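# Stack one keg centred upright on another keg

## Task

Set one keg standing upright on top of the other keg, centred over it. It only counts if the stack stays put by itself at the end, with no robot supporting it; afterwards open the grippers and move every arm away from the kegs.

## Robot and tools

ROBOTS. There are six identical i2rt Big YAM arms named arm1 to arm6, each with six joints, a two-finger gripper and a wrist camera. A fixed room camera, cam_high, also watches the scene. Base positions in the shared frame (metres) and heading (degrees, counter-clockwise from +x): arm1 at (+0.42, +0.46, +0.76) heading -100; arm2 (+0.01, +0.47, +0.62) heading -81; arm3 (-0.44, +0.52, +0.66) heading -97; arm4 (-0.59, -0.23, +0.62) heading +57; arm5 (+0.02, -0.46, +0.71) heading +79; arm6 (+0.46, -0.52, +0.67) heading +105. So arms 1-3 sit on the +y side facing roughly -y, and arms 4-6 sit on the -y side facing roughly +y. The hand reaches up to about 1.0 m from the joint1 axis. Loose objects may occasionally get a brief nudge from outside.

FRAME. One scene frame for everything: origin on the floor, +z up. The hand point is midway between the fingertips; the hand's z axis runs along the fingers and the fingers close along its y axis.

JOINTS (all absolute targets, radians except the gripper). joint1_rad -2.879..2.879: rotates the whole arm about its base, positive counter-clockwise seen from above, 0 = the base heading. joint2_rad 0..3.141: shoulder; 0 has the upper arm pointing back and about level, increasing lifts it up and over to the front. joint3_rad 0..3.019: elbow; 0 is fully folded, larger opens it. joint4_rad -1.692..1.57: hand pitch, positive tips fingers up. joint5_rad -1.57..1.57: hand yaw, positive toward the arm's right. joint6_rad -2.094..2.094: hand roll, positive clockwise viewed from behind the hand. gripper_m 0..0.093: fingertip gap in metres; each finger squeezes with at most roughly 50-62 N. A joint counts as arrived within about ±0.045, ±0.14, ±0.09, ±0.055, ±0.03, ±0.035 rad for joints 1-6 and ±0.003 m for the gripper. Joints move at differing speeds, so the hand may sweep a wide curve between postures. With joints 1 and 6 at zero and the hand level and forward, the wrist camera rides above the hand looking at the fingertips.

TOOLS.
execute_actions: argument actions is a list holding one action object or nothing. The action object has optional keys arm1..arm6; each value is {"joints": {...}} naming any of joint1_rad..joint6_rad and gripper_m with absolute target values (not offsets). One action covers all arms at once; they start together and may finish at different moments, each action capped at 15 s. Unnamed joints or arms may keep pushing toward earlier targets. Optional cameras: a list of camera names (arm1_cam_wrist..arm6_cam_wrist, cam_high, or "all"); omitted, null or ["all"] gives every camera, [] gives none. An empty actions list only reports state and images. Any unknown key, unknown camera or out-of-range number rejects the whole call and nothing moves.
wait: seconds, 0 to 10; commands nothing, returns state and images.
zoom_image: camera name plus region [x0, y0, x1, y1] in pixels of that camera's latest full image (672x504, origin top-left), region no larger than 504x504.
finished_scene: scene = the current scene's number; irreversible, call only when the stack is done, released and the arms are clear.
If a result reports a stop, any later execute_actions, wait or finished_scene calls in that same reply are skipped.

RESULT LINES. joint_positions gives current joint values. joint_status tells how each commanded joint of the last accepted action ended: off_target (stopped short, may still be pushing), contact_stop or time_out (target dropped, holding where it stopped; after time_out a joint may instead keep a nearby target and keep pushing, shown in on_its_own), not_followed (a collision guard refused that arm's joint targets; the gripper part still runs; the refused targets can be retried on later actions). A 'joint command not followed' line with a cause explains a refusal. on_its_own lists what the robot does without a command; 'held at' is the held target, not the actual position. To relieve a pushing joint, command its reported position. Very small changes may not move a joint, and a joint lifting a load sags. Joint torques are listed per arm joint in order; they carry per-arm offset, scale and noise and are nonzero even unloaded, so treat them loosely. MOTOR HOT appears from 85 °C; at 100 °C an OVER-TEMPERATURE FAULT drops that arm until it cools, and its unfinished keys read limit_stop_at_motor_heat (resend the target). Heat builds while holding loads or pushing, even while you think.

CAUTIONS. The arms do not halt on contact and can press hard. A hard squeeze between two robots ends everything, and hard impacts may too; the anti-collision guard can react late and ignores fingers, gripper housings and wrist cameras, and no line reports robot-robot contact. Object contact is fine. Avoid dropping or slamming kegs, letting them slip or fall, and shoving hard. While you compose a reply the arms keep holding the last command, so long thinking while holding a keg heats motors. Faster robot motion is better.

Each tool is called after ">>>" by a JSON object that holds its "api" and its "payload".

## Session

>>> {"api": "execute_actions", "payload": {"actions": [], "cameras": ["cam_high","arm2_cam_wrist"]}}

Scene clock: 0.00 s.
Joint torques (N m, as the arm reports them, + toward a larger angle): no reading
arm1.joint_positions: joint1_rad=+0.356 joint2_rad=+0.559 joint3_rad=+1.366 joint4_rad=-1.345 joint5_rad=+0.091 joint6_rad=-0.411 gripper_m=+0.094
arm1.joint_status: not commanded
arm1.hand: x=+0.4489 y=+0.2415 z=+1.2926 quat_wxyz=(-0.271, -0.425, -0.762, +0.406) (m; scene frame)
arm2.joint_positions: joint1_rad=-0.267 joint2_rad=+0.618 joint3_rad=+1.471 joint4_rad=-1.477 joint5_rad=-0.141 joint6_rad=+0.293 gripper_m=+0.094
arm2.joint_status: not commanded
arm2.hand: x=+0.0117 y=+0.2677 z=+1.1691 quat_wxyz=(-0.390, -0.723, -0.516, +0.244) (m; scene frame)
arm3.joint_positions: joint1_rad=+0.165 joint2_rad=+0.618 joint3_rad=+1.464 joint4_rad=-1.231 joint5_rad=+0.201 joint6_rad=+0.487 gripper_m=+0.094
arm3.joint_status: not commanded
arm3.hand: x=-0.4660 y=+0.2910 z=+1.2616 quat_wxyz=(-0.441, -0.728, -0.390, +0.351) (m; scene frame)
arm4.joint_positions: joint1_rad=-0.416 joint2_rad=+0.547 joint3_rad=+1.331 joint4_rad=-1.403 joint5_rad=-0.039 joint6_rad=-0.504 gripper_m=+0.095
arm4.joint_status: not commanded
arm4.hand: x=-0.4206 y=-0.1098 z=+1.1327 quat_wxyz=(-0.455, +0.465, -0.759, -0.030) (m; scene frame)
arm5.joint_positions: joint1_rad=+0.286 joint2_rad=+0.617 joint3_rad=+1.450 joint4_rad=-1.174 joint5_rad=+0.244 joint6_rad=+0.094 gripper_m=+0.094
arm5.joint_status: not commanded
arm5.hand: x=+0.0303 y=-0.2196 z=+1.3139 quat_wxyz=(-0.444, +0.529, -0.619, -0.376) (m; scene frame)
arm6.joint_positions: joint1_rad=-0.117 joint2_rad=+0.543 joint3_rad=+1.341 joint4_rad=-1.526 joint5_rad=-0.193 joint6_rad=+0.499 gripper_m=+0.094
arm6.joint_status: not commanded
arm6.hand: x=+0.4006 y=-0.3479 z=+1.1692 quat_wxyz=(-0.103, +0.554, -0.720, -0.405) (m; scene frame)
pictures: arm2_cam_wrist, cam_high
Images, in order (width x height): arm2_cam_wrist 672x504, cam_high 672x504.

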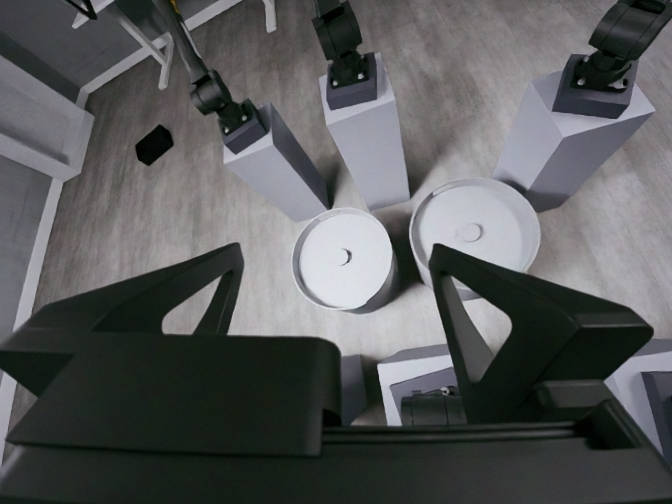

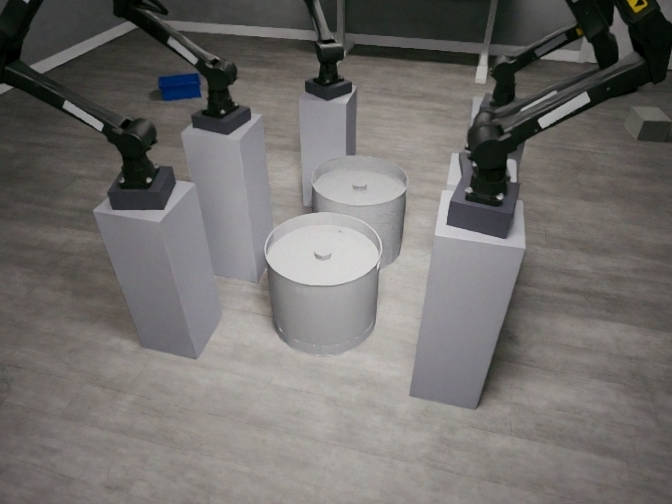

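>>> {"api": "execute_actions", "payload": {"actions": [{"arm1":{"joints":{"joint1_rad":-0.719,"joint2_rad":1.6,"joint3_rad":1.2,"joint4_rad":-1.2,"joint5_rad":0,"joint6_rad":-1.28,"gripper_m":0.065}},"arm2":{"joints":{"joint1_rad":-1.045,"joint2_rad":1.4,"joint3_rad":1.04,"joint4_rad":-1.2,"joint5_rad":0,"joint6_rad":0.27}},"arm4":{"joints":{"joint1_rad":-0.155,"joint2_rad":1.2,"joint3_rad":0.55,"joint4_rad":-0.95,"joint5_rad":0,"joint6_rad":-1.03}},"arm5":{"joints":{"joint1_rad":0.795,"joint2_rad":1.4,"joint3_rad":0.79,"joint4_rad":-0.95,"joint5_rad":0,"joint6_rad":1.8}},"arm3":{"joints":{"joint1_rad":-1.4,"joint2_rad":1.4}},"arm6":{"joints":{"joint1_rad":-1.8,"joint2_rad":1.4}}}], "cameras": []}}

>>> {"api": "execute_actions", "payload": {"actions": [{"arm1":{"joints":{"joint2_rad":2.735,"joint3_rad":1.78,"joint4_rad":-0.6}},"arm2":{"joints":{"joint2_rad":2.19,"joint4_rad":-0.39}},"arm4":{"joints":{"joint2_rad":2.085,"joint3_rad":0.455,"joint4_rad":0.07}},"arm5":{"joints":{"joint2_rad":2.39,"joint4_rad":0.04}}}], "cameras": ["arm1_cam_wrist","arm2_cam_wrist","arm4_cam_wrist","arm5_cam_wrist"]}}

Scene clock: 19.93 s.
Joint torques (N m, as the arm reports them, + toward a larger angle): arm1=[ -1.59 -13.23   9.51   0.08  -0.1   -0.11] | arm2=[  1.53 -10.37   9.93   0.86  -0.02  -0.27] | arm3=[  0.33 -14.94  12.3    1.37   0.15  -0.05] | arm4=[ 1.2  -4.59  6.9   0.41  0.01 -0.12] | arm5=[ 0.66 -7.9   7.98  0.25  0.11  0.08] | arm6=[ -0.99 -11.46  11.13   0.58  -0.07   0.18]
arm1.joint_positions: joint1_rad=-0.722 joint2_rad=+1.599 joint3_rad=+1.198 joint4_rad=-1.200 joint5_rad=+0.000 joint6_rad=-1.266 gripper_m=+0.065
arm1.joint_status: all done
arm1.hand: x=+0.0759 y=+0.1782 z=+0.8677 quat_wxyz=(+0.003, -0.562, -0.827, -0.018) (m; scene frame)
arm2.joint_positions: joint1_rad=-1.049 joint2_rad=+1.395 joint3_rad=+1.015 joint4_rad=-1.211 joint5_rad=+0.000 joint6_rad=+0.284 gripper_m=+0.094
arm2.joint_status: all done
arm2.hand: x=-0.2801 y=+0.2373 z=+0.7468 quat_wxyz=(+0.004, -0.981, -0.196, -0.008) (m; scene frame)
arm3.joint_positions: joint1_rad=-1.396 joint2_rad=+1.427 joint3_rad=+1.463 joint4_rad=-1.229 joint5_rad=+0.202 joint6_rad=+0.487 gripper_m=+0.094
arm3.joint_status: all done
arm3.hand: x=-0.9469 y=+0.5328 z=+0.9645 quat_wxyz=(+0.044, -0.949, +0.232, +0.206) (m; scene frame)
arm4.joint_positions: joint1_rad=-0.161 joint2_rad=+1.214 joint3_rad=+0.546 joint4_rad=-0.959 joint5_rad=-0.001 joint6_rad=-1.014 gripper_m=+0.095
arm4.joint_status: all done
arm4.hand: x=-0.4278 y=-0.0540 z=+0.6466 quat_wxyz=(+0.032, +0.796, -0.605, -0.001) (m; scene frame)
arm5.joint_positions: joint1_rad=+0.800 joint2_rad=+1.408 joint3_rad=+0.764 joint4_rad=-0.952 joint5_rad=-0.001 joint6_rad=+1.791 gripper_m=+0.094
arm5.joint_status: all done
arm5.hand: x=-0.1689 y=-0.1927 z=+0.7441 quat_wxyz=(-0.010, +0.196, -0.980, +0.014) (m; scene frame)
arm6.joint_positions: joint1_rad=-1.802 joint2_rad=+1.413 joint3_rad=+1.341 joint4_rad=-1.525 joint5_rad=-0.193 joint6_rad=+0.499 gripper_m=+0.094
arm6.joint_status: all done
arm6.hand: x=+0.8624 y=-0.4730 z=+0.9176 quat_wxyz=(+0.039, -0.229, -0.968, -0.091) (m; scene frame)
pictures: none
No camera images: the call's "cameras" was empty. Leave "cameras" out to get every camera's image.

Scene clock: 21.87 s.
Joint torques (N m, as the arm reports them, + toward a larger angle): arm1=[ -1.72 -20.9    7.58   0.44  -0.1   -0.09] | arm2=[  1.85 -18.3    5.12   1.16  -0.03  -0.32] | arm3=[  1.01 -14.28  11.99   1.29   0.13  -0.08] | arm4=[ 1.03 -6.97 -0.32  0.55  0.01 -0.1 ] | arm5=[  0.47 -11.36   0.07   0.69   0.12   0.09] | arm6=[ -0.83 -11.45  11.1    0.56  -0.07   0.17]
arm1.joint_positions: joint1_rad=-0.722 joint2_rad=+2.723 joint3_rad=+1.760 joint4_rad=-0.605 joint5_rad=+0.000 joint6_rad=-1.267 gripper_m=+0.065
arm1.joint_status: all done
arm1.hand: x=-0.0596 y=+0.0776 z=+0.4180 quat_wxyz=(+0.008, -0.561, -0.828, -0.002) (m; scene frame)
arm2.joint_positions: joint1_rad=-1.049 joint2_rad=+2.198 joint3_rad=+1.018 joint4_rad=-0.406 joint5_rad=+0.000 joint6_rad=+0.284 gripper_m=+0.094
arm2.joint_status: all done
arm2.hand: x=-0.3340 y=+0.1934 z=+0.4177 quat_wxyz=(+0.002, -0.981, -0.196, -0.006) (m; scene frame)
arm3.joint_positions: joint1_rad=-1.396 joint2_rad=+1.427 joint3_rad=+1.463 joint4_rad=-1.229 joint5_rad=+0.202 joint6_rad=+0.487 gripper_m=+0.094
arm3.joint_status: not commanded
arm3.hand: x=-0.9469 y=+0.5328 z=+0.9645 quat_wxyz=(+0.044, -0.949, +0.232, +0.206) (m; scene frame)
arm4.joint_positions: joint1_rad=-0.161 joint2_rad=+2.084 joint3_rad=+0.451 joint4_rad=+0.060 joint5_rad=-0.001 joint6_rad=-1.015 gripper_m=+0.095
arm4.joint_status: all done
arm4.hand: x=-0.4258 y=-0.0533 z=+0.4196 quat_wxyz=(+0.005, +0.796, -0.605, +0.001) (m; scene frame)
arm5.joint_positions: joint1_rad=+0.800 joint2_rad=+2.390 joint3_rad=+0.786 joint4_rad=+0.031 joint5_rad=-0.001 joint6_rad=+1.791 gripper_m=+0.094
arm5.joint_status: all done
arm5.hand: x=-0.1674 y=-0.1899 z=+0.4157 quat_wxyz=(-0.006, +0.196, -0.981, +0.004) (m; scene frame)
arm6.joint_positions: joint1_rad=-1.802 joint2_rad=+1.413 joint3_rad=+1.341 joint4_rad=-1.525 joint5_rad=-0.193 joint6_rad=+0.499 gripper_m=+0.094
arm6.joint_status: not commanded
arm6.hand: x=+0.8624 y=-0.4730 z=+0.9176 quat_wxyz=(+0.039, -0.229, -0.968, -0.091) (m; scene frame)
pictures: arm1_cam_wrist, arm2_cam_wrist, arm4_cam_wrist, arm5_cam_wrist
Images, in order (width x height): arm1_cam_wrist 672x504, arm2_cam_wrist 672x504, arm4_cam_wrist 672x504, arm5_cam_wrist 672x504.

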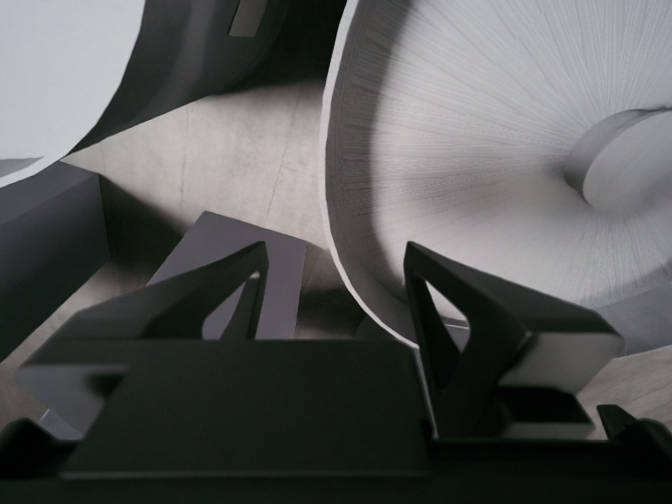

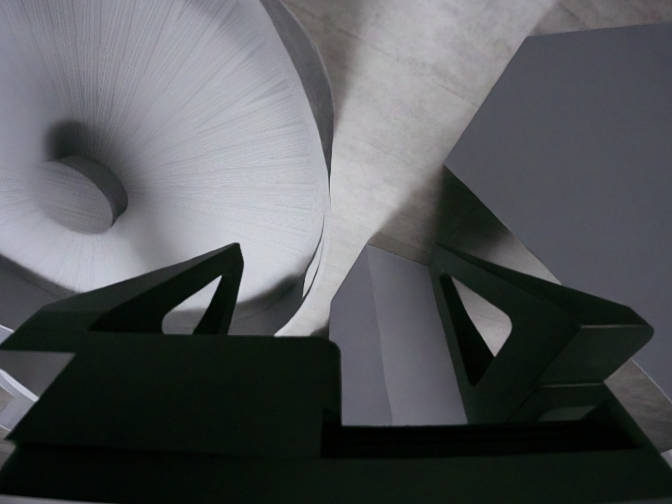

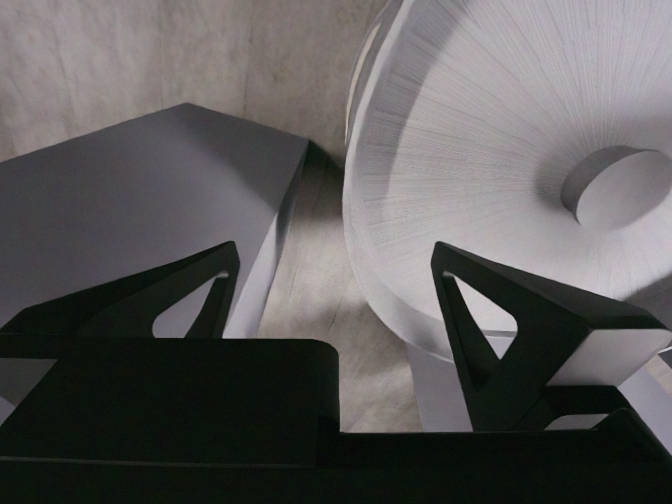

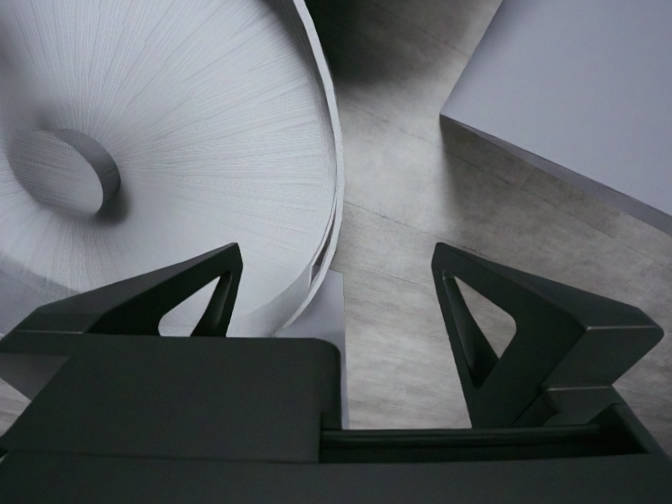

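>>> {"api": "execute_actions", "payload": {"actions": [{"arm1":{"joints":{"joint2_rad":2.85,"joint3_rad":1.86,"joint4_rad":-0.57}},"arm2":{"joints":{"joint1_rad":-1.025,"joint2_rad":2.32,"joint3_rad":1.075,"joint4_rad":-0.3}},"arm4":{"joints":{"joint2_rad":2.3,"joint3_rad":0.52,"joint4_rad":0.22}},"arm5":{"joints":{"joint1_rad":0.78,"joint2_rad":2.53,"joint3_rad":0.855,"joint4_rad":0.1}}}], "cameras": []}}

>>> {"api": "execute_actions", "payload": {"actions": [{"arm1":{"joints":{"joint2_rad":2.97,"joint3_rad":1.965,"joint4_rad":-0.555}},"arm2":{"joints":{"joint2_rad":2.455,"joint3_rad":1.135,"joint4_rad":-0.225}},"arm4":{"joints":{"joint2_rad":2.49,"joint3_rad":0.6,"joint4_rad":0.33}},"arm5":{"joints":{"joint2_rad":2.695,"joint3_rad":0.96,"joint4_rad":0.17}}}], "cameras": ["arm1_cam_wrist","arm2_cam_wrist","arm4_cam_wrist","arm5_cam_wrist"]}}

>>> {"api": "execute_actions", "payload": {"actions": [{"arm2":{"joints":{"gripper_m":0}},"arm5":{"joints":{"gripper_m":0}},"arm1":{"joints":{"gripper_m":0}},"arm4":{"joints":{"gripper_m":0}}}], "cameras": []}}

Scene clock: 40.33 s.
Joint torques (N m, as the arm reports them, + toward a larger angle): arm1=[ -1.83 -21.44   6.74   0.3   -0.1   -0.09] | arm2=[  1.54 -20.13   3.2    1.13   0.    -0.25] | arm3=[  0.68 -14.63  12.23   1.25   0.15  -0.09] | arm4=[ 1.08 -8.47 -2.4   0.61  0.01 -0.1 ] | arm5=[  0.1  -11.93  -0.64   0.42   0.11   0.08] | arm6=[ -0.86 -11.43  11.11   0.58  -0.07   0.18]
arm1.joint_positions: joint1_rad=-0.722 joint2_rad=+2.844 joint3_rad=+1.845 joint4_rad=-0.573 joint5_rad=+0.000 joint6_rad=-1.267 gripper_m=+0.065
arm1.joint_status: all done
arm1.hand: x=-0.0569 y=+0.0809 z=+0.3650 quat_wxyz=(+0.008, -0.561, -0.828, -0.004) (m; scene frame)
arm2.joint_positions: joint1_rad=-1.031 joint2_rad=+2.330 joint3_rad=+1.070 joint4_rad=-0.314 joint5_rad=+0.000 joint6_rad=+0.284 gripper_m=+0.094
arm2.joint_status: all done
arm2.hand: x=-0.3343 y=+0.1830 z=+0.3683 quat_wxyz=(+0.000, -0.979, -0.204, -0.001) (m; scene frame)
arm3.joint_positions: joint1_rad=-1.396 joint2_rad=+1.427 joint3_rad=+1.463 joint4_rad=-1.229 joint5_rad=+0.202 joint6_rad=+0.487 gripper_m=+0.094
arm3.joint_status: not commanded
arm3.hand: x=-0.9469 y=+0.5328 z=+0.9645 quat_wxyz=(+0.044, -0.949, +0.232, +0.206) (m; scene frame)
arm4.joint_positions: joint1_rad=-0.161 joint2_rad=+2.309 joint3_rad=+0.526 joint4_rad=+0.210 joint5_rad=-0.001 joint6_rad=-1.015 gripper_m=+0.095
arm4.joint_status: all done
arm4.hand: x=-0.4237 y=-0.0514 z=+0.3652 quat_wxyz=(+0.005, +0.796, -0.605, +0.001) (m; scene frame)
arm5.joint_positions: joint1_rad=+0.788 joint2_rad=+2.533 joint3_rad=+0.853 joint4_rad=+0.097 joint5_rad=-0.001 joint6_rad=+1.792 gripper_m=+0.094
arm5.joint_status: all done
arm5.hand: x=-0.1611 y=-0.1916 z=+0.3698 quat_wxyz=(-0.008, +0.190, -0.982, +0.008) (m; scene frame)
arm6.joint_positions: joint1_rad=-1.802 joint2_rad=+1.413 joint3_rad=+1.341 joint4_rad=-1.525 joint5_rad=-0.193 joint6_rad=+0.499 gripper_m=+0.094
arm6.joint_status: not commanded
arm6.hand: x=+0.8624 y=-0.4730 z=+0.9176 quat_wxyz=(+0.039, -0.229, -0.968, -0.091) (m; scene frame)
pictures: none
No camera images: the call's "cameras" was empty. Leave "cameras" out to get every camera's image.

Scene clock: 41.40 s.
Joint torques (N m, as the arm reports them, + toward a larger angle): arm1=[ -1.76 -21.13   6.85   0.32  -0.09  -0.09] | arm2=[  2.02 -20.09   2.76   0.99   0.    -0.28] | arm3=[  0.1  -14.85  12.21   1.18   0.1   -0.1 ] | arm4=[ 1.04 -9.61 -3.62  0.51  0.01 -0.1 ] | arm5=[  0.26 -11.87  -1.15   0.32   0.13   0.09] | arm6=[ -0.86 -11.46  11.11   0.57  -0.07   0.18]
arm1.joint_positions: joint1_rad=-0.722 joint2_rad=+2.962 joint3_rad=+1.947 joint4_rad=-0.558 joint5_rad=+0.000 joint6_rad=-1.267 gripper_m=+0.065
arm1.joint_status: all done
arm1.hand: x=-0.0554 y=+0.0832 z=+0.3165 quat_wxyz=(+0.007, -0.561, -0.828, -0.004) (m; scene frame)
arm2.joint_positions: joint1_rad=-1.031 joint2_rad=+2.464 joint3_rad=+1.130 joint4_rad=-0.238 joint5_rad=+0.000 joint6_rad=+0.284 gripper_m=+0.094
arm2.joint_status: all done
arm2.hand: x=-0.3354 y=+0.1821 z=+0.3173 quat_wxyz=(-0.001, -0.979, -0.204, +0.001) (m; scene frame)
arm3.joint_positions: joint1_rad=-1.396 joint2_rad=+1.427 joint3_rad=+1.463 joint4_rad=-1.229 joint5_rad=+0.202 joint6_rad=+0.487 gripper_m=+0.094
arm3.joint_status: not commanded
arm3.hand: x=-0.9469 y=+0.5328 z=+0.9645 quat_wxyz=(+0.044, -0.949, +0.232, +0.206) (m; scene frame)
arm4.joint_positions: joint1_rad=-0.161 joint2_rad=+2.500 joint3_rad=+0.609 joint4_rad=+0.324 joint5_rad=-0.001 joint6_rad=-1.015 gripper_m=+0.095
arm4.joint_status: all done
arm4.hand: x=-0.4234 y=-0.0514 z=+0.3138 quat_wxyz=(+0.002, +0.796, -0.605, +0.002) (m; scene frame)
arm5.joint_positions: joint1_rad=+0.788 joint2_rad=+2.699 joint3_rad=+0.959 joint4_rad=+0.168 joint5_rad=-0.001 joint6_rad=+1.792 gripper_m=+0.094
arm5.joint_status: all done
arm5.hand: x=-0.1615 y=-0.1901 z=+0.3129 quat_wxyz=(-0.005, +0.190, -0.982, +0.003) (m; scene frame)
arm6.joint_positions: joint1_rad=-1.802 joint2_rad=+1.413 joint3_rad=+1.341 joint4_rad=-1.525 joint5_rad=-0.193 joint6_rad=+0.499 gripper_m=+0.094
arm6.joint_status: not commanded
arm6.hand: x=+0.8624 y=-0.4730 z=+0.9176 quat_wxyz=(+0.039, -0.229, -0.968, -0.091) (m; scene frame)
pictures: arm1_cam_wrist, arm2_cam_wrist, arm4_cam_wrist, arm5_cam_wrist
Images, in order (width x height): arm1_cam_wrist 672x504, arm2_cam_wrist 672x504, arm4_cam_wrist 672x504, arm5_cam_wrist 672x504.

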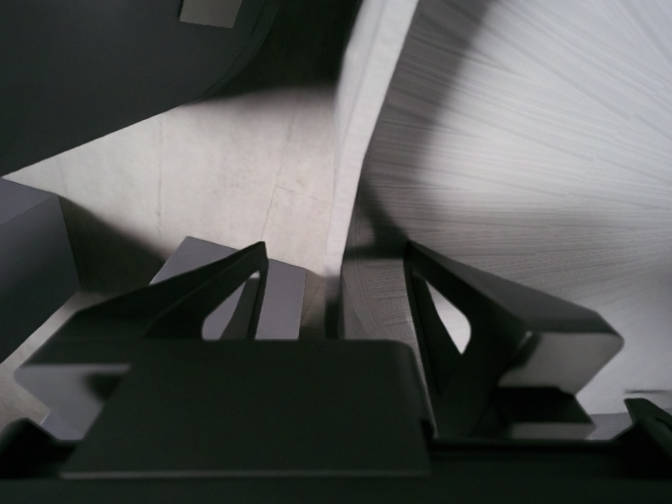

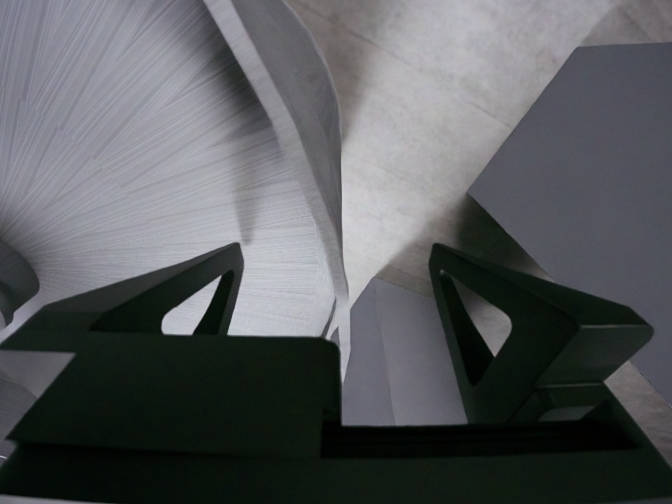

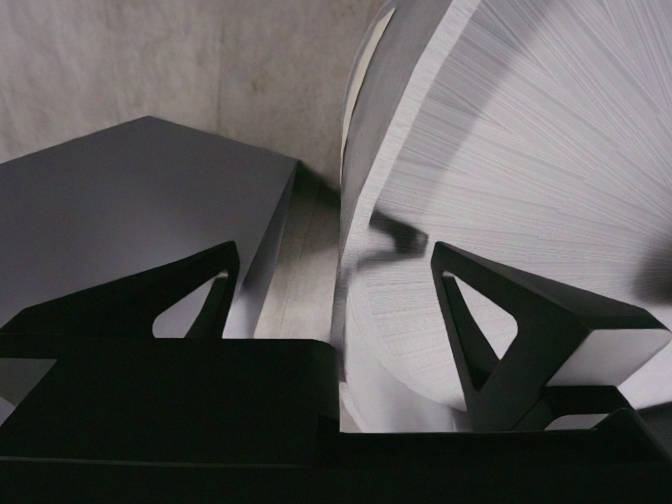

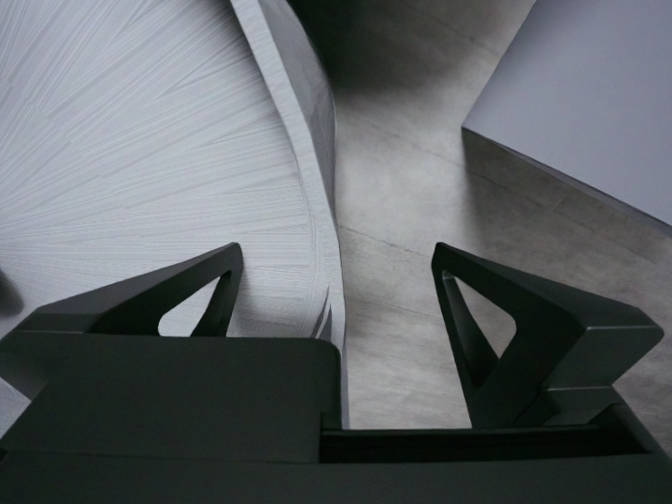

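Scene clock: 42.23 s.
Joint torques (N m, as the arm reports them, + toward a larger angle): arm1=[ -1.77 -21.27   6.75   0.21  -0.15   0.72] | arm2=[  1.29 -20.36   2.64   1.1   -0.28   0.08] | arm3=[  0.   -14.83  12.17   1.31   0.09  -0.08] | arm4=[ 1.04 -9.   -3.72  0.23 -0.12 -0.24] | arm5=[  0.35 -11.99  -1.25   0.34   0.1   -0.14] | arm6=[ -0.88 -11.48  11.1    0.57  -0.07   0.18]
arm1.joint_positions: joint1_rad=-0.722 joint2_rad=+2.962 joint3_rad=+1.949 joint4_rad=-0.556 joint5_rad=+0.002 joint6_rad=-1.346 gripper_m=+0.001
arm1.joint_status: all done
arm1.hand: x=-0.0568 y=+0.0825 z=+0.3169 quat_wxyz=(+0.009, -0.528, -0.849, -0.003) (m; scene frame)
arm2.joint_positions: joint1_rad=-1.032 joint2_rad=+2.464 joint3_rad=+1.130 joint4_rad=-0.238 joint5_rad=+0.008 joint6_rad=+0.242 gripper_m=+0.002
arm2.joint_status: all done
arm2.hand: x=-0.3365 y=+0.1835 z=+0.3173 quat_wxyz=(+0.003, -0.975, -0.224, +0.002) (m; scene frame)
arm3.joint_positions: joint1_rad=-1.396 joint2_rad=+1.427 joint3_rad=+1.463 joint4_rad=-1.229 joint5_rad=+0.202 joint6_rad=+0.487 gripper_m=+0.094
arm3.joint_status: not commanded
arm3.hand: x=-0.9469 y=+0.5328 z=+0.9645 quat_wxyz=(+0.044, -0.949, +0.232, +0.206) (m; scene frame)
arm4.joint_positions: joint1_rad=-0.161 joint2_rad=+2.499 joint3_rad=+0.611 joint4_rad=+0.331 joint5_rad=+0.003 joint6_rad=-1.001 gripper_m=+0.002
arm4.joint_status: all done
arm4.hand: x=-0.4210 y=-0.0497 z=+0.3137 quat_wxyz=(-0.002, +0.792, -0.610, +0.004) (m; scene frame)
arm5.joint_positions: joint1_rad=+0.788 joint2_rad=+2.699 joint3_rad=+0.961 joint4_rad=+0.169 joint5_rad=+0.000 joint6_rad=+1.818 gripper_m=+0.001
arm5.joint_status: all done
arm5.hand: x=-0.1619 y=-0.1891 z=+0.3129 quat_wxyz=(-0.005, +0.177, -0.984, +0.001) (m; scene frame)
arm6.joint_positions: joint1_rad=-1.802 joint2_rad=+1.413 joint3_rad=+1.341 joint4_rad=-1.525 joint5_rad=-0.193 joint6_rad=+0.499 gripper_m=+0.094
arm6.joint_status: not commanded
arm6.hand: x=+0.8624 y=-0.4730 z=+0.9176 quat_wxyz=(+0.039, -0.229, -0.968, -0.091) (m; scene frame)
pictures: none
No camera images: the call's "cameras" was empty. Leave "cameras" out to get every camera's image.

>>> {"api": "execute_actions", "payload": {"actions": [{"arm1":{"joints":{"joint2_rad":2.77,"joint3_rad":1.93,"joint4_rad":-0.56,"joint6_rad":-1.33}},"arm2":{"joints":{"joint2_rad":2.26,"joint3_rad":1.13,"joint4_rad":-0.28}},"arm4":{"joints":{"joint2_rad":2.31,"joint3_rad":0.545,"joint4_rad":0.25}},"arm5":{"joints":{"joint2_rad":2.49,"joint3_rad":0.885,"joint4_rad":0.125}}}], "cameras": []}}

>>> {"api": "execute_actions", "payload": {"actions": [{"arm1":{"joints":{"joint1_rad":-0.76,"joint2_rad":2.6,"joint3_rad":1.76,"joint4_rad":-0.56,"joint6_rad":-1.37}},"arm2":{"joints":{"joint1_rad":-1.096,"joint2_rad":2.06,"joint3_rad":1.035,"joint4_rad":-0.37,"joint6_rad":0.2}},"arm4":{"joints":{"joint1_rad":-0.065,"joint2_rad":2.047,"joint3_rad":0.495,"joint4_rad":0.04,"joint6_rad":-0.92}},"arm5":{"joints":{"joint1_rad":0.77,"joint2_rad":2.27,"joint3_rad":0.845,"joint4_rad":-0.02}}}], "cameras": []}}

>>> {"api": "execute_actions", "payload": {"actions": [{"arm1":{"joints":{"joint2_rad":2.38,"joint3_rad":1.65,"joint4_rad":-0.66}},"arm2":{"joints":{"joint2_rad":1.81,"joint3_rad":1.028,"joint4_rad":-0.6}},"arm4":{"joints":{"joint2_rad":1.617,"joint3_rad":0.484,"joint4_rad":-0.34}},"arm5":{"joints":{"joint2_rad":1.96,"joint3_rad":0.775,"joint4_rad":-0.23}}}], "cameras": []}}

>>> {"api": "execute_actions", "payload": {"actions": [{"arm1":{"joints":{"joint2_rad":2.19,"joint3_rad":1.615,"joint4_rad":-0.8}},"arm2":{"joints":{"joint2_rad":1.59,"joint3_rad":1.07,"joint4_rad":-0.85}},"arm4":{"joints":{"joint2_rad":1.255,"joint3_rad":0.58,"joint4_rad":-0.76}},"arm5":{"joints":{"joint2_rad":1.655,"joint3_rad":0.79,"joint4_rad":-0.52}}}], "cameras": []}}

>>> {"api": "execute_actions", "payload": {"actions": [{"arm1":{"joints":{"joint2_rad":2.01,"joint3_rad":1.66,"joint4_rad":-1.01}},"arm2":{"joints":{"joint2_rad":1.45,"joint3_rad":1.25,"joint4_rad":-1.16}},"arm4":{"joints":{"joint2_rad":1.027,"joint3_rad":0.79,"joint4_rad":-1.18}},"arm5":{"joints":{"joint2_rad":1.37,"joint3_rad":0.9,"joint4_rad":-0.87}}}], "cameras": ["cam_high"]}}

Scene clock: 70.80 s.
Joint torques (N m, as the arm reports them, + toward a larger angle): arm1=[ -1.96 -33.45   8.28  -0.62  -0.1    0.29] | arm2=[  1.89 -33.65   4.71   0.2   -0.01   0.09] | arm3=[  0.2  -14.35  12.16   1.22   0.2   -0.09] | arm4=[  1.1  -14.38  -5.37   0.17  -0.24  -0.32] | arm5=[  1.05 -20.55  -3.16  -0.4    0.24  -0.15] | arm6=[ -0.87 -11.45  11.11   0.58  -0.07   0.17]
arm1.joint_positions: joint1_rad=-0.720 joint2_rad=+2.910 joint3_rad=+1.894 joint4_rad=-0.544 joint5_rad=+0.000 joint6_rad=-1.354 gripper_m=+0.001
arm1.joint_status: all done
arm1.hand: x=-0.0566 y=+0.0806 z=+0.3363 quat_wxyz=(+0.009, -0.524, -0.852, +0.002) (m; scene frame)
arm2.joint_positions: joint1_rad=-1.032 joint2_rad=+2.407 joint3_rad=+1.103 joint4_rad=-0.272 joint5_rad=+0.001 joint6_rad=+0.241 gripper_m=+0.002
arm2.joint_status: joint2_rad time_out (moved -0.057 of -0.204); the others done
arm2.on_its_own: joint2_rad reads +2.407 and still pushes toward +2.260 since a time_out
arm2.hand: x=-0.3350 y=+0.1833 z=+0.3390 quat_wxyz=(+0.001, -0.974, -0.225, -0.001) (m; scene frame)
arm3.joint_positions: joint1_rad=-1.396 joint2_rad=+1.427 joint3_rad=+1.463 joint4_rad=-1.229 joint5_rad=+0.202 joint6_rad=+0.487 gripper_m=+0.094
arm3.joint_status: not commanded
arm3.hand: x=-0.9469 y=+0.5328 z=+0.9645 quat_wxyz=(+0.044, -0.949, +0.232, +0.206) (m; scene frame)
arm4.joint_positions: joint1_rad=-0.161 joint2_rad=+2.402 joint3_rad=+0.581 joint4_rad=+0.251 joint5_rad=+0.006 joint6_rad=-0.995 gripper_m=+0.002
arm4.joint_status: all done
arm4.hand: x=-0.4184 y=-0.0474 z=+0.3392 quat_wxyz=(+0.004, +0.790, -0.613, +0.005) (m; scene frame)
arm5.joint_positions: joint1_rad=+0.780 joint2_rad=+2.628 joint3_rad=+0.916 joint4_rad=+0.140 joint5_rad=-0.004 joint6_rad=+1.819 gripper_m=+0.001
arm5.joint_status: all done
arm5.hand: x=-0.1610 y=-0.1873 z=+0.3373 quat_wxyz=(-0.004, +0.173, -0.985, +0.004) (m; scene frame)
arm6.joint_positions: joint1_rad=-1.802 joint2_rad=+1.413 joint3_rad=+1.341 joint4_rad=-1.525 joint5_rad=-0.193 joint6_rad=+0.499 gripper_m=+0.094
arm6.joint_status: not commanded
arm6.hand: x=+0.8624 y=-0.4730 z=+0.9176 quat_wxyz=(+0.039, -0.229, -0.968, -0.091) (m; scene frame)
pictures: none
No camera images: the call's "cameras" was empty. Leave "cameras" out to get every camera's image.

not run: a stop came earlier in this reply.

not run: a stop came earlier in this reply.

not run: a stop came earlier in this reply.

not run: a stop came earlier in this reply.

>>> {"api": "execute_actions", "payload": {"actions": [{"arm1":{"joints":{"joint1_rad":-0.76,"joint2_rad":2.6,"joint3_rad":1.76,"joint4_rad":-0.56,"joint6_rad":-1.38}},"arm2":{"joints":{"joint1_rad":-1.096,"joint2_rad":2.065,"joint3_rad":1.035,"joint4_rad":-0.37,"joint6_rad":0.2}},"arm4":{"joints":{"joint1_rad":-0.065,"joint2_rad":2.04,"joint3_rad":0.5,"joint4_rad":0.04,"joint6_rad":-0.92}},"arm5":{"joints":{"joint1_rad":0.77,"joint2_rad":2.28,"joint3_rad":0.845,"joint4_rad":-0.01}}}], "cameras": []}}

>>> {"api": "execute_actions", "payload": {"actions": [{"arm1":{"joints":{"joint2_rad":2.38,"joint3_rad":1.65,"joint4_rad":-0.66}},"arm2":{"joints":{"joint2_rad":1.81,"joint3_rad":1.028,"joint4_rad":-0.6}},"arm4":{"joints":{"joint2_rad":1.617,"joint3_rad":0.49,"joint4_rad":-0.34}},"arm5":{"joints":{"joint2_rad":1.97,"joint3_rad":0.775,"joint4_rad":-0.23}}}], "cameras": []}}

>>> {"api": "execute_actions", "payload": {"actions": [{"arm1":{"joints":{"joint2_rad":2.19,"joint3_rad":1.615,"joint4_rad":-0.8}},"arm2":{"joints":{"joint2_rad":1.59,"joint3_rad":1.07,"joint4_rad":-0.85}},"arm4":{"joints":{"joint2_rad":1.255,"joint3_rad":0.58,"joint4_rad":-0.76}},"arm5":{"joints":{"joint2_rad":1.665,"joint3_rad":0.79,"joint4_rad":-0.52}}}], "cameras": []}}

>>> {"api": "execute_actions", "payload": {"actions": [{"arm1":{"joints":{"joint2_rad":2.01,"joint3_rad":1.66,"joint4_rad":-1.01}},"arm2":{"joints":{"joint2_rad":1.45,"joint3_rad":1.25,"joint4_rad":-1.16}},"arm4":{"joints":{"joint2_rad":1.027,"joint3_rad":0.79,"joint4_rad":-1.18}},"arm5":{"joints":{"joint2_rad":1.37,"joint3_rad":0.9,"joint4_rad":-0.87}}}], "cameras": ["cam_high"]}}

Scene clock: 94.33 s.
Joint torques (N m, as the arm reports them, + toward a larger angle): arm1=[ -1.91 -31.45   9.48  -0.04  -0.36   0.17] | arm2=[  0.53 -30.04   6.26   0.59  -0.31  -0.01] | arm3=[  0.37 -14.68  12.25   1.32   0.15  -0.08] | arm4=[  0.89 -11.7   -0.6    0.11   0.2   -0.26] | arm5=[  1.17 -20.17  -0.31  -0.25   0.23  -0.13] | arm6=[ -0.84 -11.47  11.1    0.58  -0.07   0.18]
arm1.joint_positions: joint1_rad=-0.763 joint2_rad=+2.718 joint3_rad=+1.714 joint4_rad=-0.556 joint5_rad=+0.008 joint6_rad=-1.393 gripper_m=+0.001
arm1.joint_status: all done
arm1.hand: x=-0.0667 y=+0.1054 z=+0.4121 quat_wxyz=(+0.013, -0.525, -0.851, +0.000) (m; scene frame)
arm2.joint_positions: joint1_rad=-1.091 joint2_rad=+2.189 joint3_rad=+0.996 joint4_rad=-0.368 joint5_rad=+0.008 joint6_rad=+0.188 gripper_m=+0.002
arm2.joint_status: all done
arm2.hand: x=-0.3454 y=+0.2098 z=+0.4180 quat_wxyz=(+0.001, -0.975, -0.222, +0.007) (m; scene frame)
arm3.joint_positions: joint1_rad=-1.396 joint2_rad=+1.427 joint3_rad=+1.463 joint4_rad=-1.229 joint5_rad=+0.202 joint6_rad=+0.487 gripper_m=+0.094
arm3.joint_status: not commanded
arm3.hand: x=-0.9469 y=+0.5328 z=+0.9645 quat_wxyz=(+0.044, -0.949, +0.232, +0.206) (m; scene frame)
arm4.joint_positions: joint1_rad=-0.066 joint2_rad=+2.101 joint3_rad=+0.504 joint4_rad=+0.043 joint5_rad=-0.006 joint6_rad=-0.890 gripper_m=+0.002
arm4.joint_status: all done
arm4.hand: x=-0.4299 y=-0.0195 z=+0.4145 quat_wxyz=(-0.005, +0.787, -0.617, -0.001) (m; scene frame)
arm5.joint_positions: joint1_rad=+0.769 joint2_rad=+2.410 joint3_rad=+0.852 joint4_rad=+0.004 joint5_rad=-0.004 joint6_rad=+1.817 gripper_m=+0.001
arm5.joint_status: all done
arm5.hand: x=-0.1739 y=-0.1624 z=+0.4089 quat_wxyz=(-0.001, +0.168, -0.986, -0.005) (m; scene frame)
arm6.joint_positions: joint1_rad=-1.802 joint2_rad=+1.413 joint3_rad=+1.341 joint4_rad=-1.525 joint5_rad=-0.193 joint6_rad=+0.499 gripper_m=+0.094
arm6.joint_status: not commanded
arm6.hand: x=+0.8624 y=-0.4730 z=+0.9176 quat_wxyz=(+0.039, -0.229, -0.968, -0.091) (m; scene frame)
pictures: none
No camera images: the call's "cameras" was empty. Leave "cameras" out to get every camera's image.

Scene clock: 95.47 s.
Joint torques (N m, as the arm reports them, + toward a larger angle): arm1=[ -2.05 -31.02  11.51  -0.05  -0.24   0.14] | arm2=[  0.7  -30.23   9.62   0.32   0.    -0.07] | arm3=[  0.13 -14.95  12.13   1.24   0.13  -0.09] | arm4=[ 0.38 -9.99  5.23  0.1   0.11 -0.29] | arm5=[  1.38 -19.25   3.59  -0.31   0.45  -0.16] | arm6=[ -0.88 -11.44  11.12   0.57  -0.07   0.18]
arm1.joint_positions: joint1_rad=-0.763 joint2_rad=+2.497 joint3_rad=+1.589 joint4_rad=-0.657 joint5_rad=+0.005 joint6_rad=-1.389 gripper_m=+0.001
arm1.joint_status: all done
arm1.hand: x=-0.0647 y=+0.1041 z=+0.5124 quat_wxyz=(+0.011, -0.527, -0.850, -0.002) (m; scene frame)
arm2.joint_positions: joint1_rad=-1.091 joint2_rad=+1.941 joint3_rad=+0.968 joint4_rad=-0.592 joint5_rad=+0.000 joint6_rad=+0.191 gripper_m=+0.002
arm2.joint_status: all done
arm2.hand: x=-0.3430 y=+0.2099 z=+0.5164 quat_wxyz=(-0.002, -0.975, -0.221, +0.003) (m; scene frame)
arm3.joint_positions: joint1_rad=-1.396 joint2_rad=+1.427 joint3_rad=+1.463 joint4_rad=-1.229 joint5_rad=+0.202 joint6_rad=+0.487 gripper_m=+0.094
arm3.joint_status: not commanded
arm3.hand: x=-0.9469 y=+0.5328 z=+0.9645 quat_wxyz=(+0.044, -0.949, +0.232, +0.206) (m; scene frame)
arm4.joint_positions: joint1_rad=-0.066 joint2_rad=+1.682 joint3_rad=+0.463 joint4_rad=-0.337 joint5_rad=-0.004 joint6_rad=-0.887 gripper_m=+0.002
arm4.joint_status: all done
arm4.hand: x=-0.4292 y=-0.0186 z=+0.5141 quat_wxyz=(-0.003, +0.786, -0.618, +0.000) (m; scene frame)
arm5.joint_positions: joint1_rad=+0.768 joint2_rad=+2.095 joint3_rad=+0.748 joint4_rad=-0.215 joint5_rad=-0.009 joint6_rad=+1.819 gripper_m=+0.001
arm5.joint_status: all done
arm5.hand: x=-0.1751 y=-0.1632 z=+0.5097 quat_wxyz=(+0.000, +0.167, -0.986, +0.000) (m; scene frame)
arm6.joint_positions: joint1_rad=-1.802 joint2_rad=+1.413 joint3_rad=+1.341 joint4_rad=-1.525 joint5_rad=-0.193 joint6_rad=+0.499 gripper_m=+0.094
arm6.joint_status: not commanded
arm6.hand: x=+0.8624 y=-0.4730 z=+0.9176 quat_wxyz=(+0.039, -0.229, -0.968, -0.091) (m; scene frame)
pictures: none
No camera images: the call's "cameras" was empty. Leave "cameras" out to get every camera's image.

Scene clock: 96.53 s.
Joint torques (N m, as the arm reports them, + toward a larger angle): arm1=[ -1.87 -29.45  14.11   0.65  -0.22   0.01] | arm2=[ -0.01 -26.2   13.13  -0.66  -0.11  -0.19] | arm3=[  0.9  -14.75  12.19   1.51   0.16  -0.09] | arm4=[ 0.32 -7.76 12.13 -0.71  0.35 -0.37] | arm5=[  0.   -17.21   7.91   0.13   0.54  -0.22] | arm6=[ -0.84 -11.45  11.12   0.56  -0.07   0.17]
arm1.joint_positions: joint1_rad=-0.763 joint2_rad=+2.298 joint3_rad=+1.537 joint4_rad=-0.811 joint5_rad=+0.004 joint6_rad=-1.379 gripper_m=+0.001
arm1.joint_status: all done
arm1.hand: x=-0.0627 y=+0.1033 z=+0.6147 quat_wxyz=(+0.009, -0.531, -0.847, -0.005) (m; scene frame)
arm2.joint_positions: joint1_rad=-1.089 joint2_rad=+1.704 joint3_rad=+0.983 joint4_rad=-0.814 joint5_rad=+0.003 joint6_rad=+0.204 gripper_m=+0.002
arm2.joint_status: all done
arm2.hand: x=-0.3404 y=+0.2118 z=+0.6184 quat_wxyz=(-0.007, -0.976, -0.215, +0.018) (m; scene frame)
arm3.joint_positions: joint1_rad=-1.396 joint2_rad=+1.427 joint3_rad=+1.463 joint4_rad=-1.229 joint5_rad=+0.202 joint6_rad=+0.487 gripper_m=+0.094
arm3.joint_status: not commanded
arm3.hand: x=-0.9469 y=+0.5328 z=+0.9645 quat_wxyz=(+0.044, -0.949, +0.232, +0.206) (m; scene frame)
arm4.joint_positions: joint1_rad=-0.065 joint2_rad=+1.306 joint3_rad=+0.509 joint4_rad=-0.728 joint5_rad=-0.009 joint6_rad=-0.878 gripper_m=+0.002
arm4.joint_status: all done
arm4.hand: x=-0.4299 y=-0.0170 z=+0.6143 quat_wxyz=(-0.019, +0.783, -0.621, -0.003) (m; scene frame)
arm5.joint_positions: joint1_rad=+0.771 joint2_rad=+1.780 joint3_rad=+0.729 joint4_rad=-0.516 joint5_rad=-0.011 joint6_rad=+1.828 gripper_m=+0.001
arm5.joint_status: all done
arm5.hand: x=-0.1781 y=-0.1631 z=+0.6134 quat_wxyz=(+0.000, +0.164, -0.987, +0.003) (m; scene frame)
arm6.joint_positions: joint1_rad=-1.802 joint2_rad=+1.413 joint3_rad=+1.341 joint4_rad=-1.525 joint5_rad=-0.193 joint6_rad=+0.499 gripper_m=+0.094
arm6.joint_status: not commanded
arm6.hand: x=+0.8624 y=-0.4730 z=+0.9176 quat_wxyz=(+0.039, -0.229, -0.968, -0.091) (m; scene frame)
pictures: none
No camera images: the call's "cameras" was empty. Leave "cameras" out to get every camera's image.

Scene clock: 98.93 s.
Joint torques (N m, as the arm reports them, + toward a larger angle): arm1=[ -1.85 -28.14  18.45  -0.51   0.11   0.04] | arm2=[  0.08 -24.78  16.47  -0.42   0.43  -0.18] | arm3=[ -0.06 -15.03  12.46   1.44   0.11  -0.08] | arm4=[ 1.11 -6.96 16.84 -0.86 -0.43 -0.36] | arm5=[  0.99 -15.23  13.6   -1.04   0.2   -0.27] | arm6=[ -0.84 -11.43  11.11   0.57  -0.07   0.18]
arm1.joint_positions: joint1_rad=-0.762 joint2_rad=+2.112 joint3_rad=+1.540 joint4_rad=-0.996 joint5_rad=-0.006 joint6_rad=-1.380 gripper_m=+0.001
arm1.joint_status: joint3_rad time_out (moved +0.003 of +0.123); the others done
arm1.on_its_own: joint3_rad reads +1.540 and still pushes toward +1.653 since a time_out
arm1.hand: x=-0.0578 y=+0.1022 z=+0.7235 quat_wxyz=(+0.005, -0.531, -0.848, -0.001) (m; scene frame)
arm2.joint_positions: joint1_rad=-1.085 joint2_rad=+1.553 joint3_rad=+1.127 joint4_rad=-1.133 joint5_rad=-0.012 joint6_rad=+0.205 gripper_m=+0.002
arm2.joint_status: joint3_rad time_out (moved +0.144 of +0.267); the others done
arm2.on_its_own: joint3_rad reads +1.127 and still pushes toward +1.239 since a time_out
arm2.hand: x=-0.3364 y=+0.2095 z=+0.7256 quat_wxyz=(-0.009, -0.976, -0.217, +0.004) (m; scene frame)
arm3.joint_positions: joint1_rad=-1.396 joint2_rad=+1.427 joint3_rad=+1.463 joint4_rad=-1.229 joint5_rad=+0.202 joint6_rad=+0.487 gripper_m=+0.094
arm3.joint_status: not commanded
arm3.hand: x=-0.9469 y=+0.5328 z=+0.9645 quat_wxyz=(+0.044, -0.949, +0.232, +0.206) (m; scene frame)
arm4.joint_positions: joint1_rad=-0.069 joint2_rad=+1.080 joint3_rad=+0.687 joint4_rad=-1.146 joint5_rad=+0.010 joint6_rad=-0.880 gripper_m=+0.002
arm4.joint_status: joint3_rad time_out (moved +0.178 of +0.281); the others done
arm4.on_its_own: joint3_rad reads +0.687 and still pushes toward +0.790 since a time_out
arm4.hand: x=-0.4278 y=-0.0207 z=+0.7240 quat_wxyz=(-0.012, +0.783, -0.622, +0.007) (m; scene frame)
arm5.joint_positions: joint1_rad=+0.770 joint2_rad=+1.482 joint3_rad=+0.777 joint4_rad=-0.837 joint5_rad=-0.003 joint6_rad=+1.834 gripper_m=+0.001
arm5.joint_status: joint3_rad time_out (moved +0.048 of +0.171); the others done
arm5.on_its_own: joint3_rad reads +0.777 and still pushes toward +0.889 since a time_out
arm5.hand: x=-0.1759 y=-0.1651 z=+0.7244 quat_wxyz=(+0.001, +0.160, -0.987, -0.010) (m; scene frame)
arm6.joint_positions: joint1_rad=-1.802 joint2_rad=+1.413 joint3_rad=+1.341 joint4_rad=-1.525 joint5_rad=-0.193 joint6_rad=+0.499 gripper_m=+0.094
arm6.joint_status: not commanded
arm6.hand: x=+0.8624 y=-0.4730 z=+0.9176 quat_wxyz=(+0.039, -0.229, -0.968, -0.091) (m; scene frame)
pictures: cam_high
Images, in order (width x height): cam_high 672x504.

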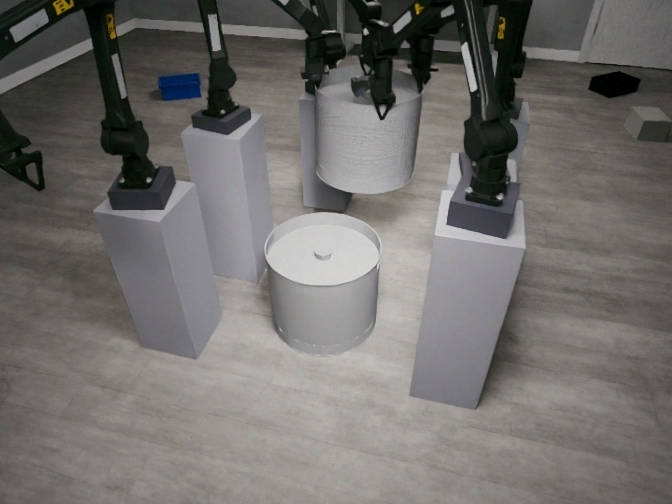

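>>> {"api": "execute_actions", "payload": {"actions": [{"arm1":{"joints":{"joint1_rad":-0.615,"joint2_rad":1.82,"joint3_rad":1.32,"joint4_rad":-0.867,"joint6_rad":-1.23}},"arm2":{"joints":{"joint1_rad":-0.883,"joint2_rad":1.245,"joint3_rad":1.01,"joint4_rad":-1.149,"joint6_rad":0.41}},"arm4":{"joints":{"joint1_rad":-0.365,"joint2_rad":1.265,"joint3_rad":0.996,"joint4_rad":-1.125,"joint6_rad":-1.2}},"arm5":{"joints":{"joint1_rad":0.424,"joint2_rad":1.26,"joint3_rad":0.76,"joint4_rad":-0.86,"joint6_rad":1.47}}}], "cameras": []}}

Scene clock: 111.87 s.
Joint torques (N m, as the arm reports them, + toward a larger angle): arm1=[ -2.3  -25.71  15.77   0.79  -0.13   0.  ] | arm2=[ -0.78 -21.15  15.75  -0.08   0.67  -0.34] | arm3=[  1.36 -15.14  12.24   1.34   0.15  -0.07] | arm4=[  0.92 -11.36  17.14  -0.73  -0.43  -0.16] | arm5=[  0.85 -13.64  13.19   0.02   0.52  -0.12] | arm6=[ -0.86 -11.45  11.11   0.57  -0.07   0.18]
arm1.joint_positions: joint1_rad=-0.609 joint2_rad=+1.932 joint3_rad=+1.228 joint4_rad=-0.881 joint5_rad=+0.001 joint6_rad=-1.225 gripper_m=+0.001
arm1.joint_status: joint3_rad off_target (ended at +1.227, target +1.320); the others done
arm1.hand: x=+0.0647 y=+0.0991 z=+0.7223 quat_wxyz=(+0.007, -0.531, -0.847, -0.011) (m; scene frame)
arm2.joint_positions: joint1_rad=-0.861 joint2_rad=+1.353 joint3_rad=+0.907 joint4_rad=-1.135 joint5_rad=-0.018 joint6_rad=+0.429 gripper_m=+0.002
arm2.joint_status: joint3_rad off_target (ended at +0.907, target +1.010); the others done
arm2.hand: x=-0.2137 y=+0.2034 z=+0.7234 quat_wxyz=(-0.005, -0.976, -0.217, -0.009) (m; scene frame)
arm3.joint_positions: joint1_rad=-1.396 joint2_rad=+1.427 joint3_rad=+1.463 joint4_rad=-1.229 joint5_rad=+0.202 joint6_rad=+0.487 gripper_m=+0.094
arm3.joint_status: not commanded
arm3.hand: x=-0.9469 y=+0.5328 z=+0.9645 quat_wxyz=(+0.044, -0.949, +0.232, +0.206) (m; scene frame)
arm4.joint_positions: joint1_rad=-0.369 joint2_rad=+1.338 joint3_rad=+0.887 joint4_rad=-1.097 joint5_rad=+0.010 joint6_rad=-1.179 gripper_m=+0.002
arm4.joint_status: joint3_rad time_out (moved +0.199 of +0.309); the others done
arm4.on_its_own: joint3_rad reads +0.887 and still pushes toward +0.996 since a time_out
arm4.hand: x=-0.3035 y=-0.0280 z=+0.7215 quat_wxyz=(-0.006, +0.782, -0.623, +0.010) (m; scene frame)
arm5.joint_positions: joint1_rad=+0.426 joint2_rad=+1.373 joint3_rad=+0.652 joint4_rad=-0.854 joint5_rad=-0.011 joint6_rad=+1.485 gripper_m=+0.001
arm5.joint_status: joint3_rad time_out (moved -0.125 of -0.017); the others done
arm5.on_its_own: joint3_rad reads +0.652 and still pushes toward +0.760 since a time_out
arm5.hand: x=-0.0533 y=-0.1692 z=+0.7225 quat_wxyz=(-0.001, +0.163, -0.987, +0.005) (m; scene frame)
arm6.joint_positions: joint1_rad=-1.802 joint2_rad=+1.413 joint3_rad=+1.341 joint4_rad=-1.525 joint5_rad=-0.193 joint6_rad=+0.499 gripper_m=+0.094
arm6.joint_status: not commanded
arm6.hand: x=+0.8624 y=-0.4730 z=+0.9176 quat_wxyz=(+0.039, -0.229, -0.968, -0.091) (m; scene frame)
pictures: none
No camera images: the call's "cameras" was empty. Leave "cameras" out to get every camera's image.

>>> {"api": "execute_actions", "payload": {"actions": [{"arm1":{"joints":{"joint1_rad":-0.4,"joint2_rad":1.68,"joint3_rad":1.065,"joint4_rad":-0.776,"joint6_rad":-1.01}},"arm2":{"joints":{"joint1_rad":-0.533,"joint2_rad":1.085,"joint3_rad":0.865,"joint4_rad":-1.17,"joint6_rad":0.76}},"arm4":{"joints":{"joint1_rad":-0.535,"joint2_rad":1.51,"joint3_rad":1.284,"joint4_rad":-1.145,"joint6_rad":-1.37}},"arm5":{"joints":{"joint1_rad":0.004,"joint2_rad":1.245,"joint3_rad":0.755,"joint4_rad":-0.86,"joint6_rad":1.05}}}], "cameras": []}}

Scene clock: 122.77 s.
Joint torques (N m, as the arm reports them, + toward a larger angle): arm1=[ -1.98 -21.55  14.7    0.92  -0.26   0.08] | arm2=[ -0.65 -15.79  16.26  -0.2    0.8   -0.31] | arm3=[  0.18 -15.09  12.3    1.23   0.19  -0.09] | arm4=[  0.78 -16.22  16.95  -0.72  -0.05  -0.16] | arm5=[  1.1  -14.29  13.42   0.16   0.34  -0.09] | arm6=[ -0.85 -11.49  11.11   0.57  -0.07   0.18]
arm1.joint_positions: joint1_rad=-0.398 joint2_rad=+1.778 joint3_rad=+0.976 joint4_rad=-0.793 joint5_rad=+0.006 joint6_rad=-1.014 gripper_m=+0.001
arm1.joint_status: all done
arm1.hand: x=+0.1908 y=+0.1013 z=+0.7204 quat_wxyz=(+0.010, -0.531, -0.847, -0.016) (m; scene frame)
arm2.joint_positions: joint1_rad=-0.514 joint2_rad=+1.176 joint3_rad=+0.755 joint4_rad=-1.155 joint5_rad=-0.020 joint6_rad=+0.777 gripper_m=+0.002
arm2.joint_status: joint3_rad time_out (moved -0.151 of -0.042); the others done
arm2.on_its_own: joint3_rad reads +0.755 and still pushes toward +0.865 since a time_out
arm2.hand: x=-0.0875 y=+0.2011 z=+0.7234 quat_wxyz=(-0.004, -0.976, -0.216, -0.009) (m; scene frame)
arm3.joint_positions: joint1_rad=-1.396 joint2_rad=+1.427 joint3_rad=+1.463 joint4_rad=-1.229 joint5_rad=+0.202 joint6_rad=+0.487 gripper_m=+0.094
arm3.joint_status: not commanded
arm3.hand: x=-0.9469 y=+0.5328 z=+0.9645 quat_wxyz=(+0.044, -0.949, +0.232, +0.206) (m; scene frame)
arm4.joint_positions: joint1_rad=-0.537 joint2_rad=+1.602 joint3_rad=+1.178 joint4_rad=-1.117 joint5_rad=+0.001 joint6_rad=-1.349 gripper_m=+0.002
arm4.joint_status: joint3_rad time_out (moved +0.292 of +0.397); the others done
arm4.on_its_own: joint3_rad reads +1.178 and still pushes toward +1.284 since a time_out
arm4.hand: x=-0.1780 y=-0.0307 z=+0.7230 quat_wxyz=(-0.010, +0.783, -0.622, +0.009) (m; scene frame)
arm5.joint_positions: joint1_rad=+0.003 joint2_rad=+1.371 joint3_rad=+0.644 joint4_rad=-0.858 joint5_rad=-0.007 joint6_rad=+1.062 gripper_m=+0.001
arm5.joint_status: joint3_rad time_out (moved -0.008 of +0.103); the others done
arm5.on_its_own: joint3_rad reads +0.644 and still pushes toward +0.755 since a time_out
arm5.hand: x=+0.0725 y=-0.1695 z=+0.7224 quat_wxyz=(-0.001, +0.163, -0.987, +0.008) (m; scene frame)
arm6.joint_positions: joint1_rad=-1.802 joint2_rad=+1.413 joint3_rad=+1.341 joint4_rad=-1.525 joint5_rad=-0.193 joint6_rad=+0.499 gripper_m=+0.094
arm6.joint_status: not commanded
arm6.hand: x=+0.8624 y=-0.4730 z=+0.9176 quat_wxyz=(+0.039, -0.229, -0.968, -0.091) (m; scene frame)
pictures: none
No camera images: the call's "cameras" was empty. Leave "cameras" out to get every camera's image.

>>> {"api": "execute_actions", "payload": {"actions": [{"arm1":{"joints":{"joint1_rad":-0.117,"joint2_rad":1.58,"joint3_rad":0.915,"joint4_rad":-0.72,"joint6_rad":-0.73}},"arm2":{"joints":{"joint1_rad":-0.074,"joint2_rad":1.04,"joint3_rad":0.84,"joint4_rad":-1.18,"joint6_rad":1.22}},"arm4":{"joints":{"joint1_rad":-0.635,"joint2_rad":1.77,"joint3_rad":1.66,"joint4_rad":-1.245,"joint6_rad":-1.46}},"arm5":{"joints":{"joint1_rad":-0.365,"joint2_rad":1.34,"joint3_rad":0.86,"joint4_rad":-0.86,"joint6_rad":0.685}}}], "cameras": []}}

Scene clock: 133.80 s.
Joint torques (N m, as the arm reports them, + toward a larger angle): arm1=[ -2.16 -19.83  13.63   1.15   0.    -0.04] | arm2=[  0.15 -16.52  15.99  -0.42   0.74  -0.24] | arm3=[  0.32 -14.95  12.12   1.55   0.16  -0.08] | arm4=[  1.08 -20.27  17.48  -0.36  -0.1   -0.14] | arm5=[  1.45 -14.42  13.62  -0.48   0.34  -0.12] | arm6=[ -0.85 -11.43  11.11   0.57  -0.07   0.18]
arm1.joint_positions: joint1_rad=-0.112 joint2_rad=+1.679 joint3_rad=+0.835 joint4_rad=-0.741 joint5_rad=-0.002 joint6_rad=-0.723 gripper_m=+0.001
arm1.joint_status: all done
arm1.hand: x=+0.3152 y=+0.0945 z=+0.7210 quat_wxyz=(+0.009, -0.534, -0.846, -0.011) (m; scene frame)
arm2.joint_positions: joint1_rad=-0.063 joint2_rad=+1.136 joint3_rad=+0.736 joint4_rad=-1.155 joint5_rad=-0.019 joint6_rad=+1.233 gripper_m=+0.002
arm2.joint_status: joint3_rad time_out (moved -0.020 of +0.085); the others done
arm2.on_its_own: joint3_rad reads +0.736 and still pushes toward +0.840 since a time_out
arm2.hand: x=+0.0387 y=+0.1920 z=+0.7270 quat_wxyz=(-0.010, -0.977, -0.214, -0.007) (m; scene frame)
arm3.joint_positions: joint1_rad=-1.396 joint2_rad=+1.427 joint3_rad=+1.463 joint4_rad=-1.229 joint5_rad=+0.202 joint6_rad=+0.487 gripper_m=+0.094
arm3.joint_status: not commanded
arm3.hand: x=-0.9469 y=+0.5328 z=+0.9645 quat_wxyz=(+0.044, -0.949, +0.232, +0.206) (m; scene frame)
arm4.joint_positions: joint1_rad=-0.642 joint2_rad=+1.867 joint3_rad=+1.553 joint4_rad=-1.229 joint5_rad=+0.001 joint6_rad=-1.442 gripper_m=+0.002
arm4.joint_status: joint3_rad time_out (moved +0.374 of +0.482); the others done
arm4.on_its_own: joint3_rad reads +1.553 and still pushes toward +1.660 since a time_out
arm4.hand: x=-0.0558 y=-0.0377 z=+0.7280 quat_wxyz=(-0.008, +0.779, -0.627, +0.010) (m; scene frame)
arm5.joint_positions: joint1_rad=-0.371 joint2_rad=+1.449 joint3_rad=+0.726 joint4_rad=-0.840 joint5_rad=-0.007 joint6_rad=+0.701 gripper_m=+0.001
arm5.joint_status: joint3_rad time_out (moved +0.082 of +0.216); the others done
arm5.on_its_own: joint3_rad reads +0.726 and still pushes toward +0.839 since a time_out
arm5.hand: x=+0.1939 y=-0.1778 z=+0.7246 quat_wxyz=(-0.006, +0.157, -0.988, -0.003) (m; scene frame)
arm6.joint_positions: joint1_rad=-1.802 joint2_rad=+1.413 joint3_rad=+1.341 joint4_rad=-1.525 joint5_rad=-0.193 joint6_rad=+0.499 gripper_m=+0.094
arm6.joint_status: not commanded
arm6.hand: x=+0.8624 y=-0.4730 z=+0.9176 quat_wxyz=(+0.039, -0.229, -0.968, -0.091) (m; scene frame)
pictures: none
No camera images: the call's "cameras" was empty. Leave "cameras" out to get every camera's image.


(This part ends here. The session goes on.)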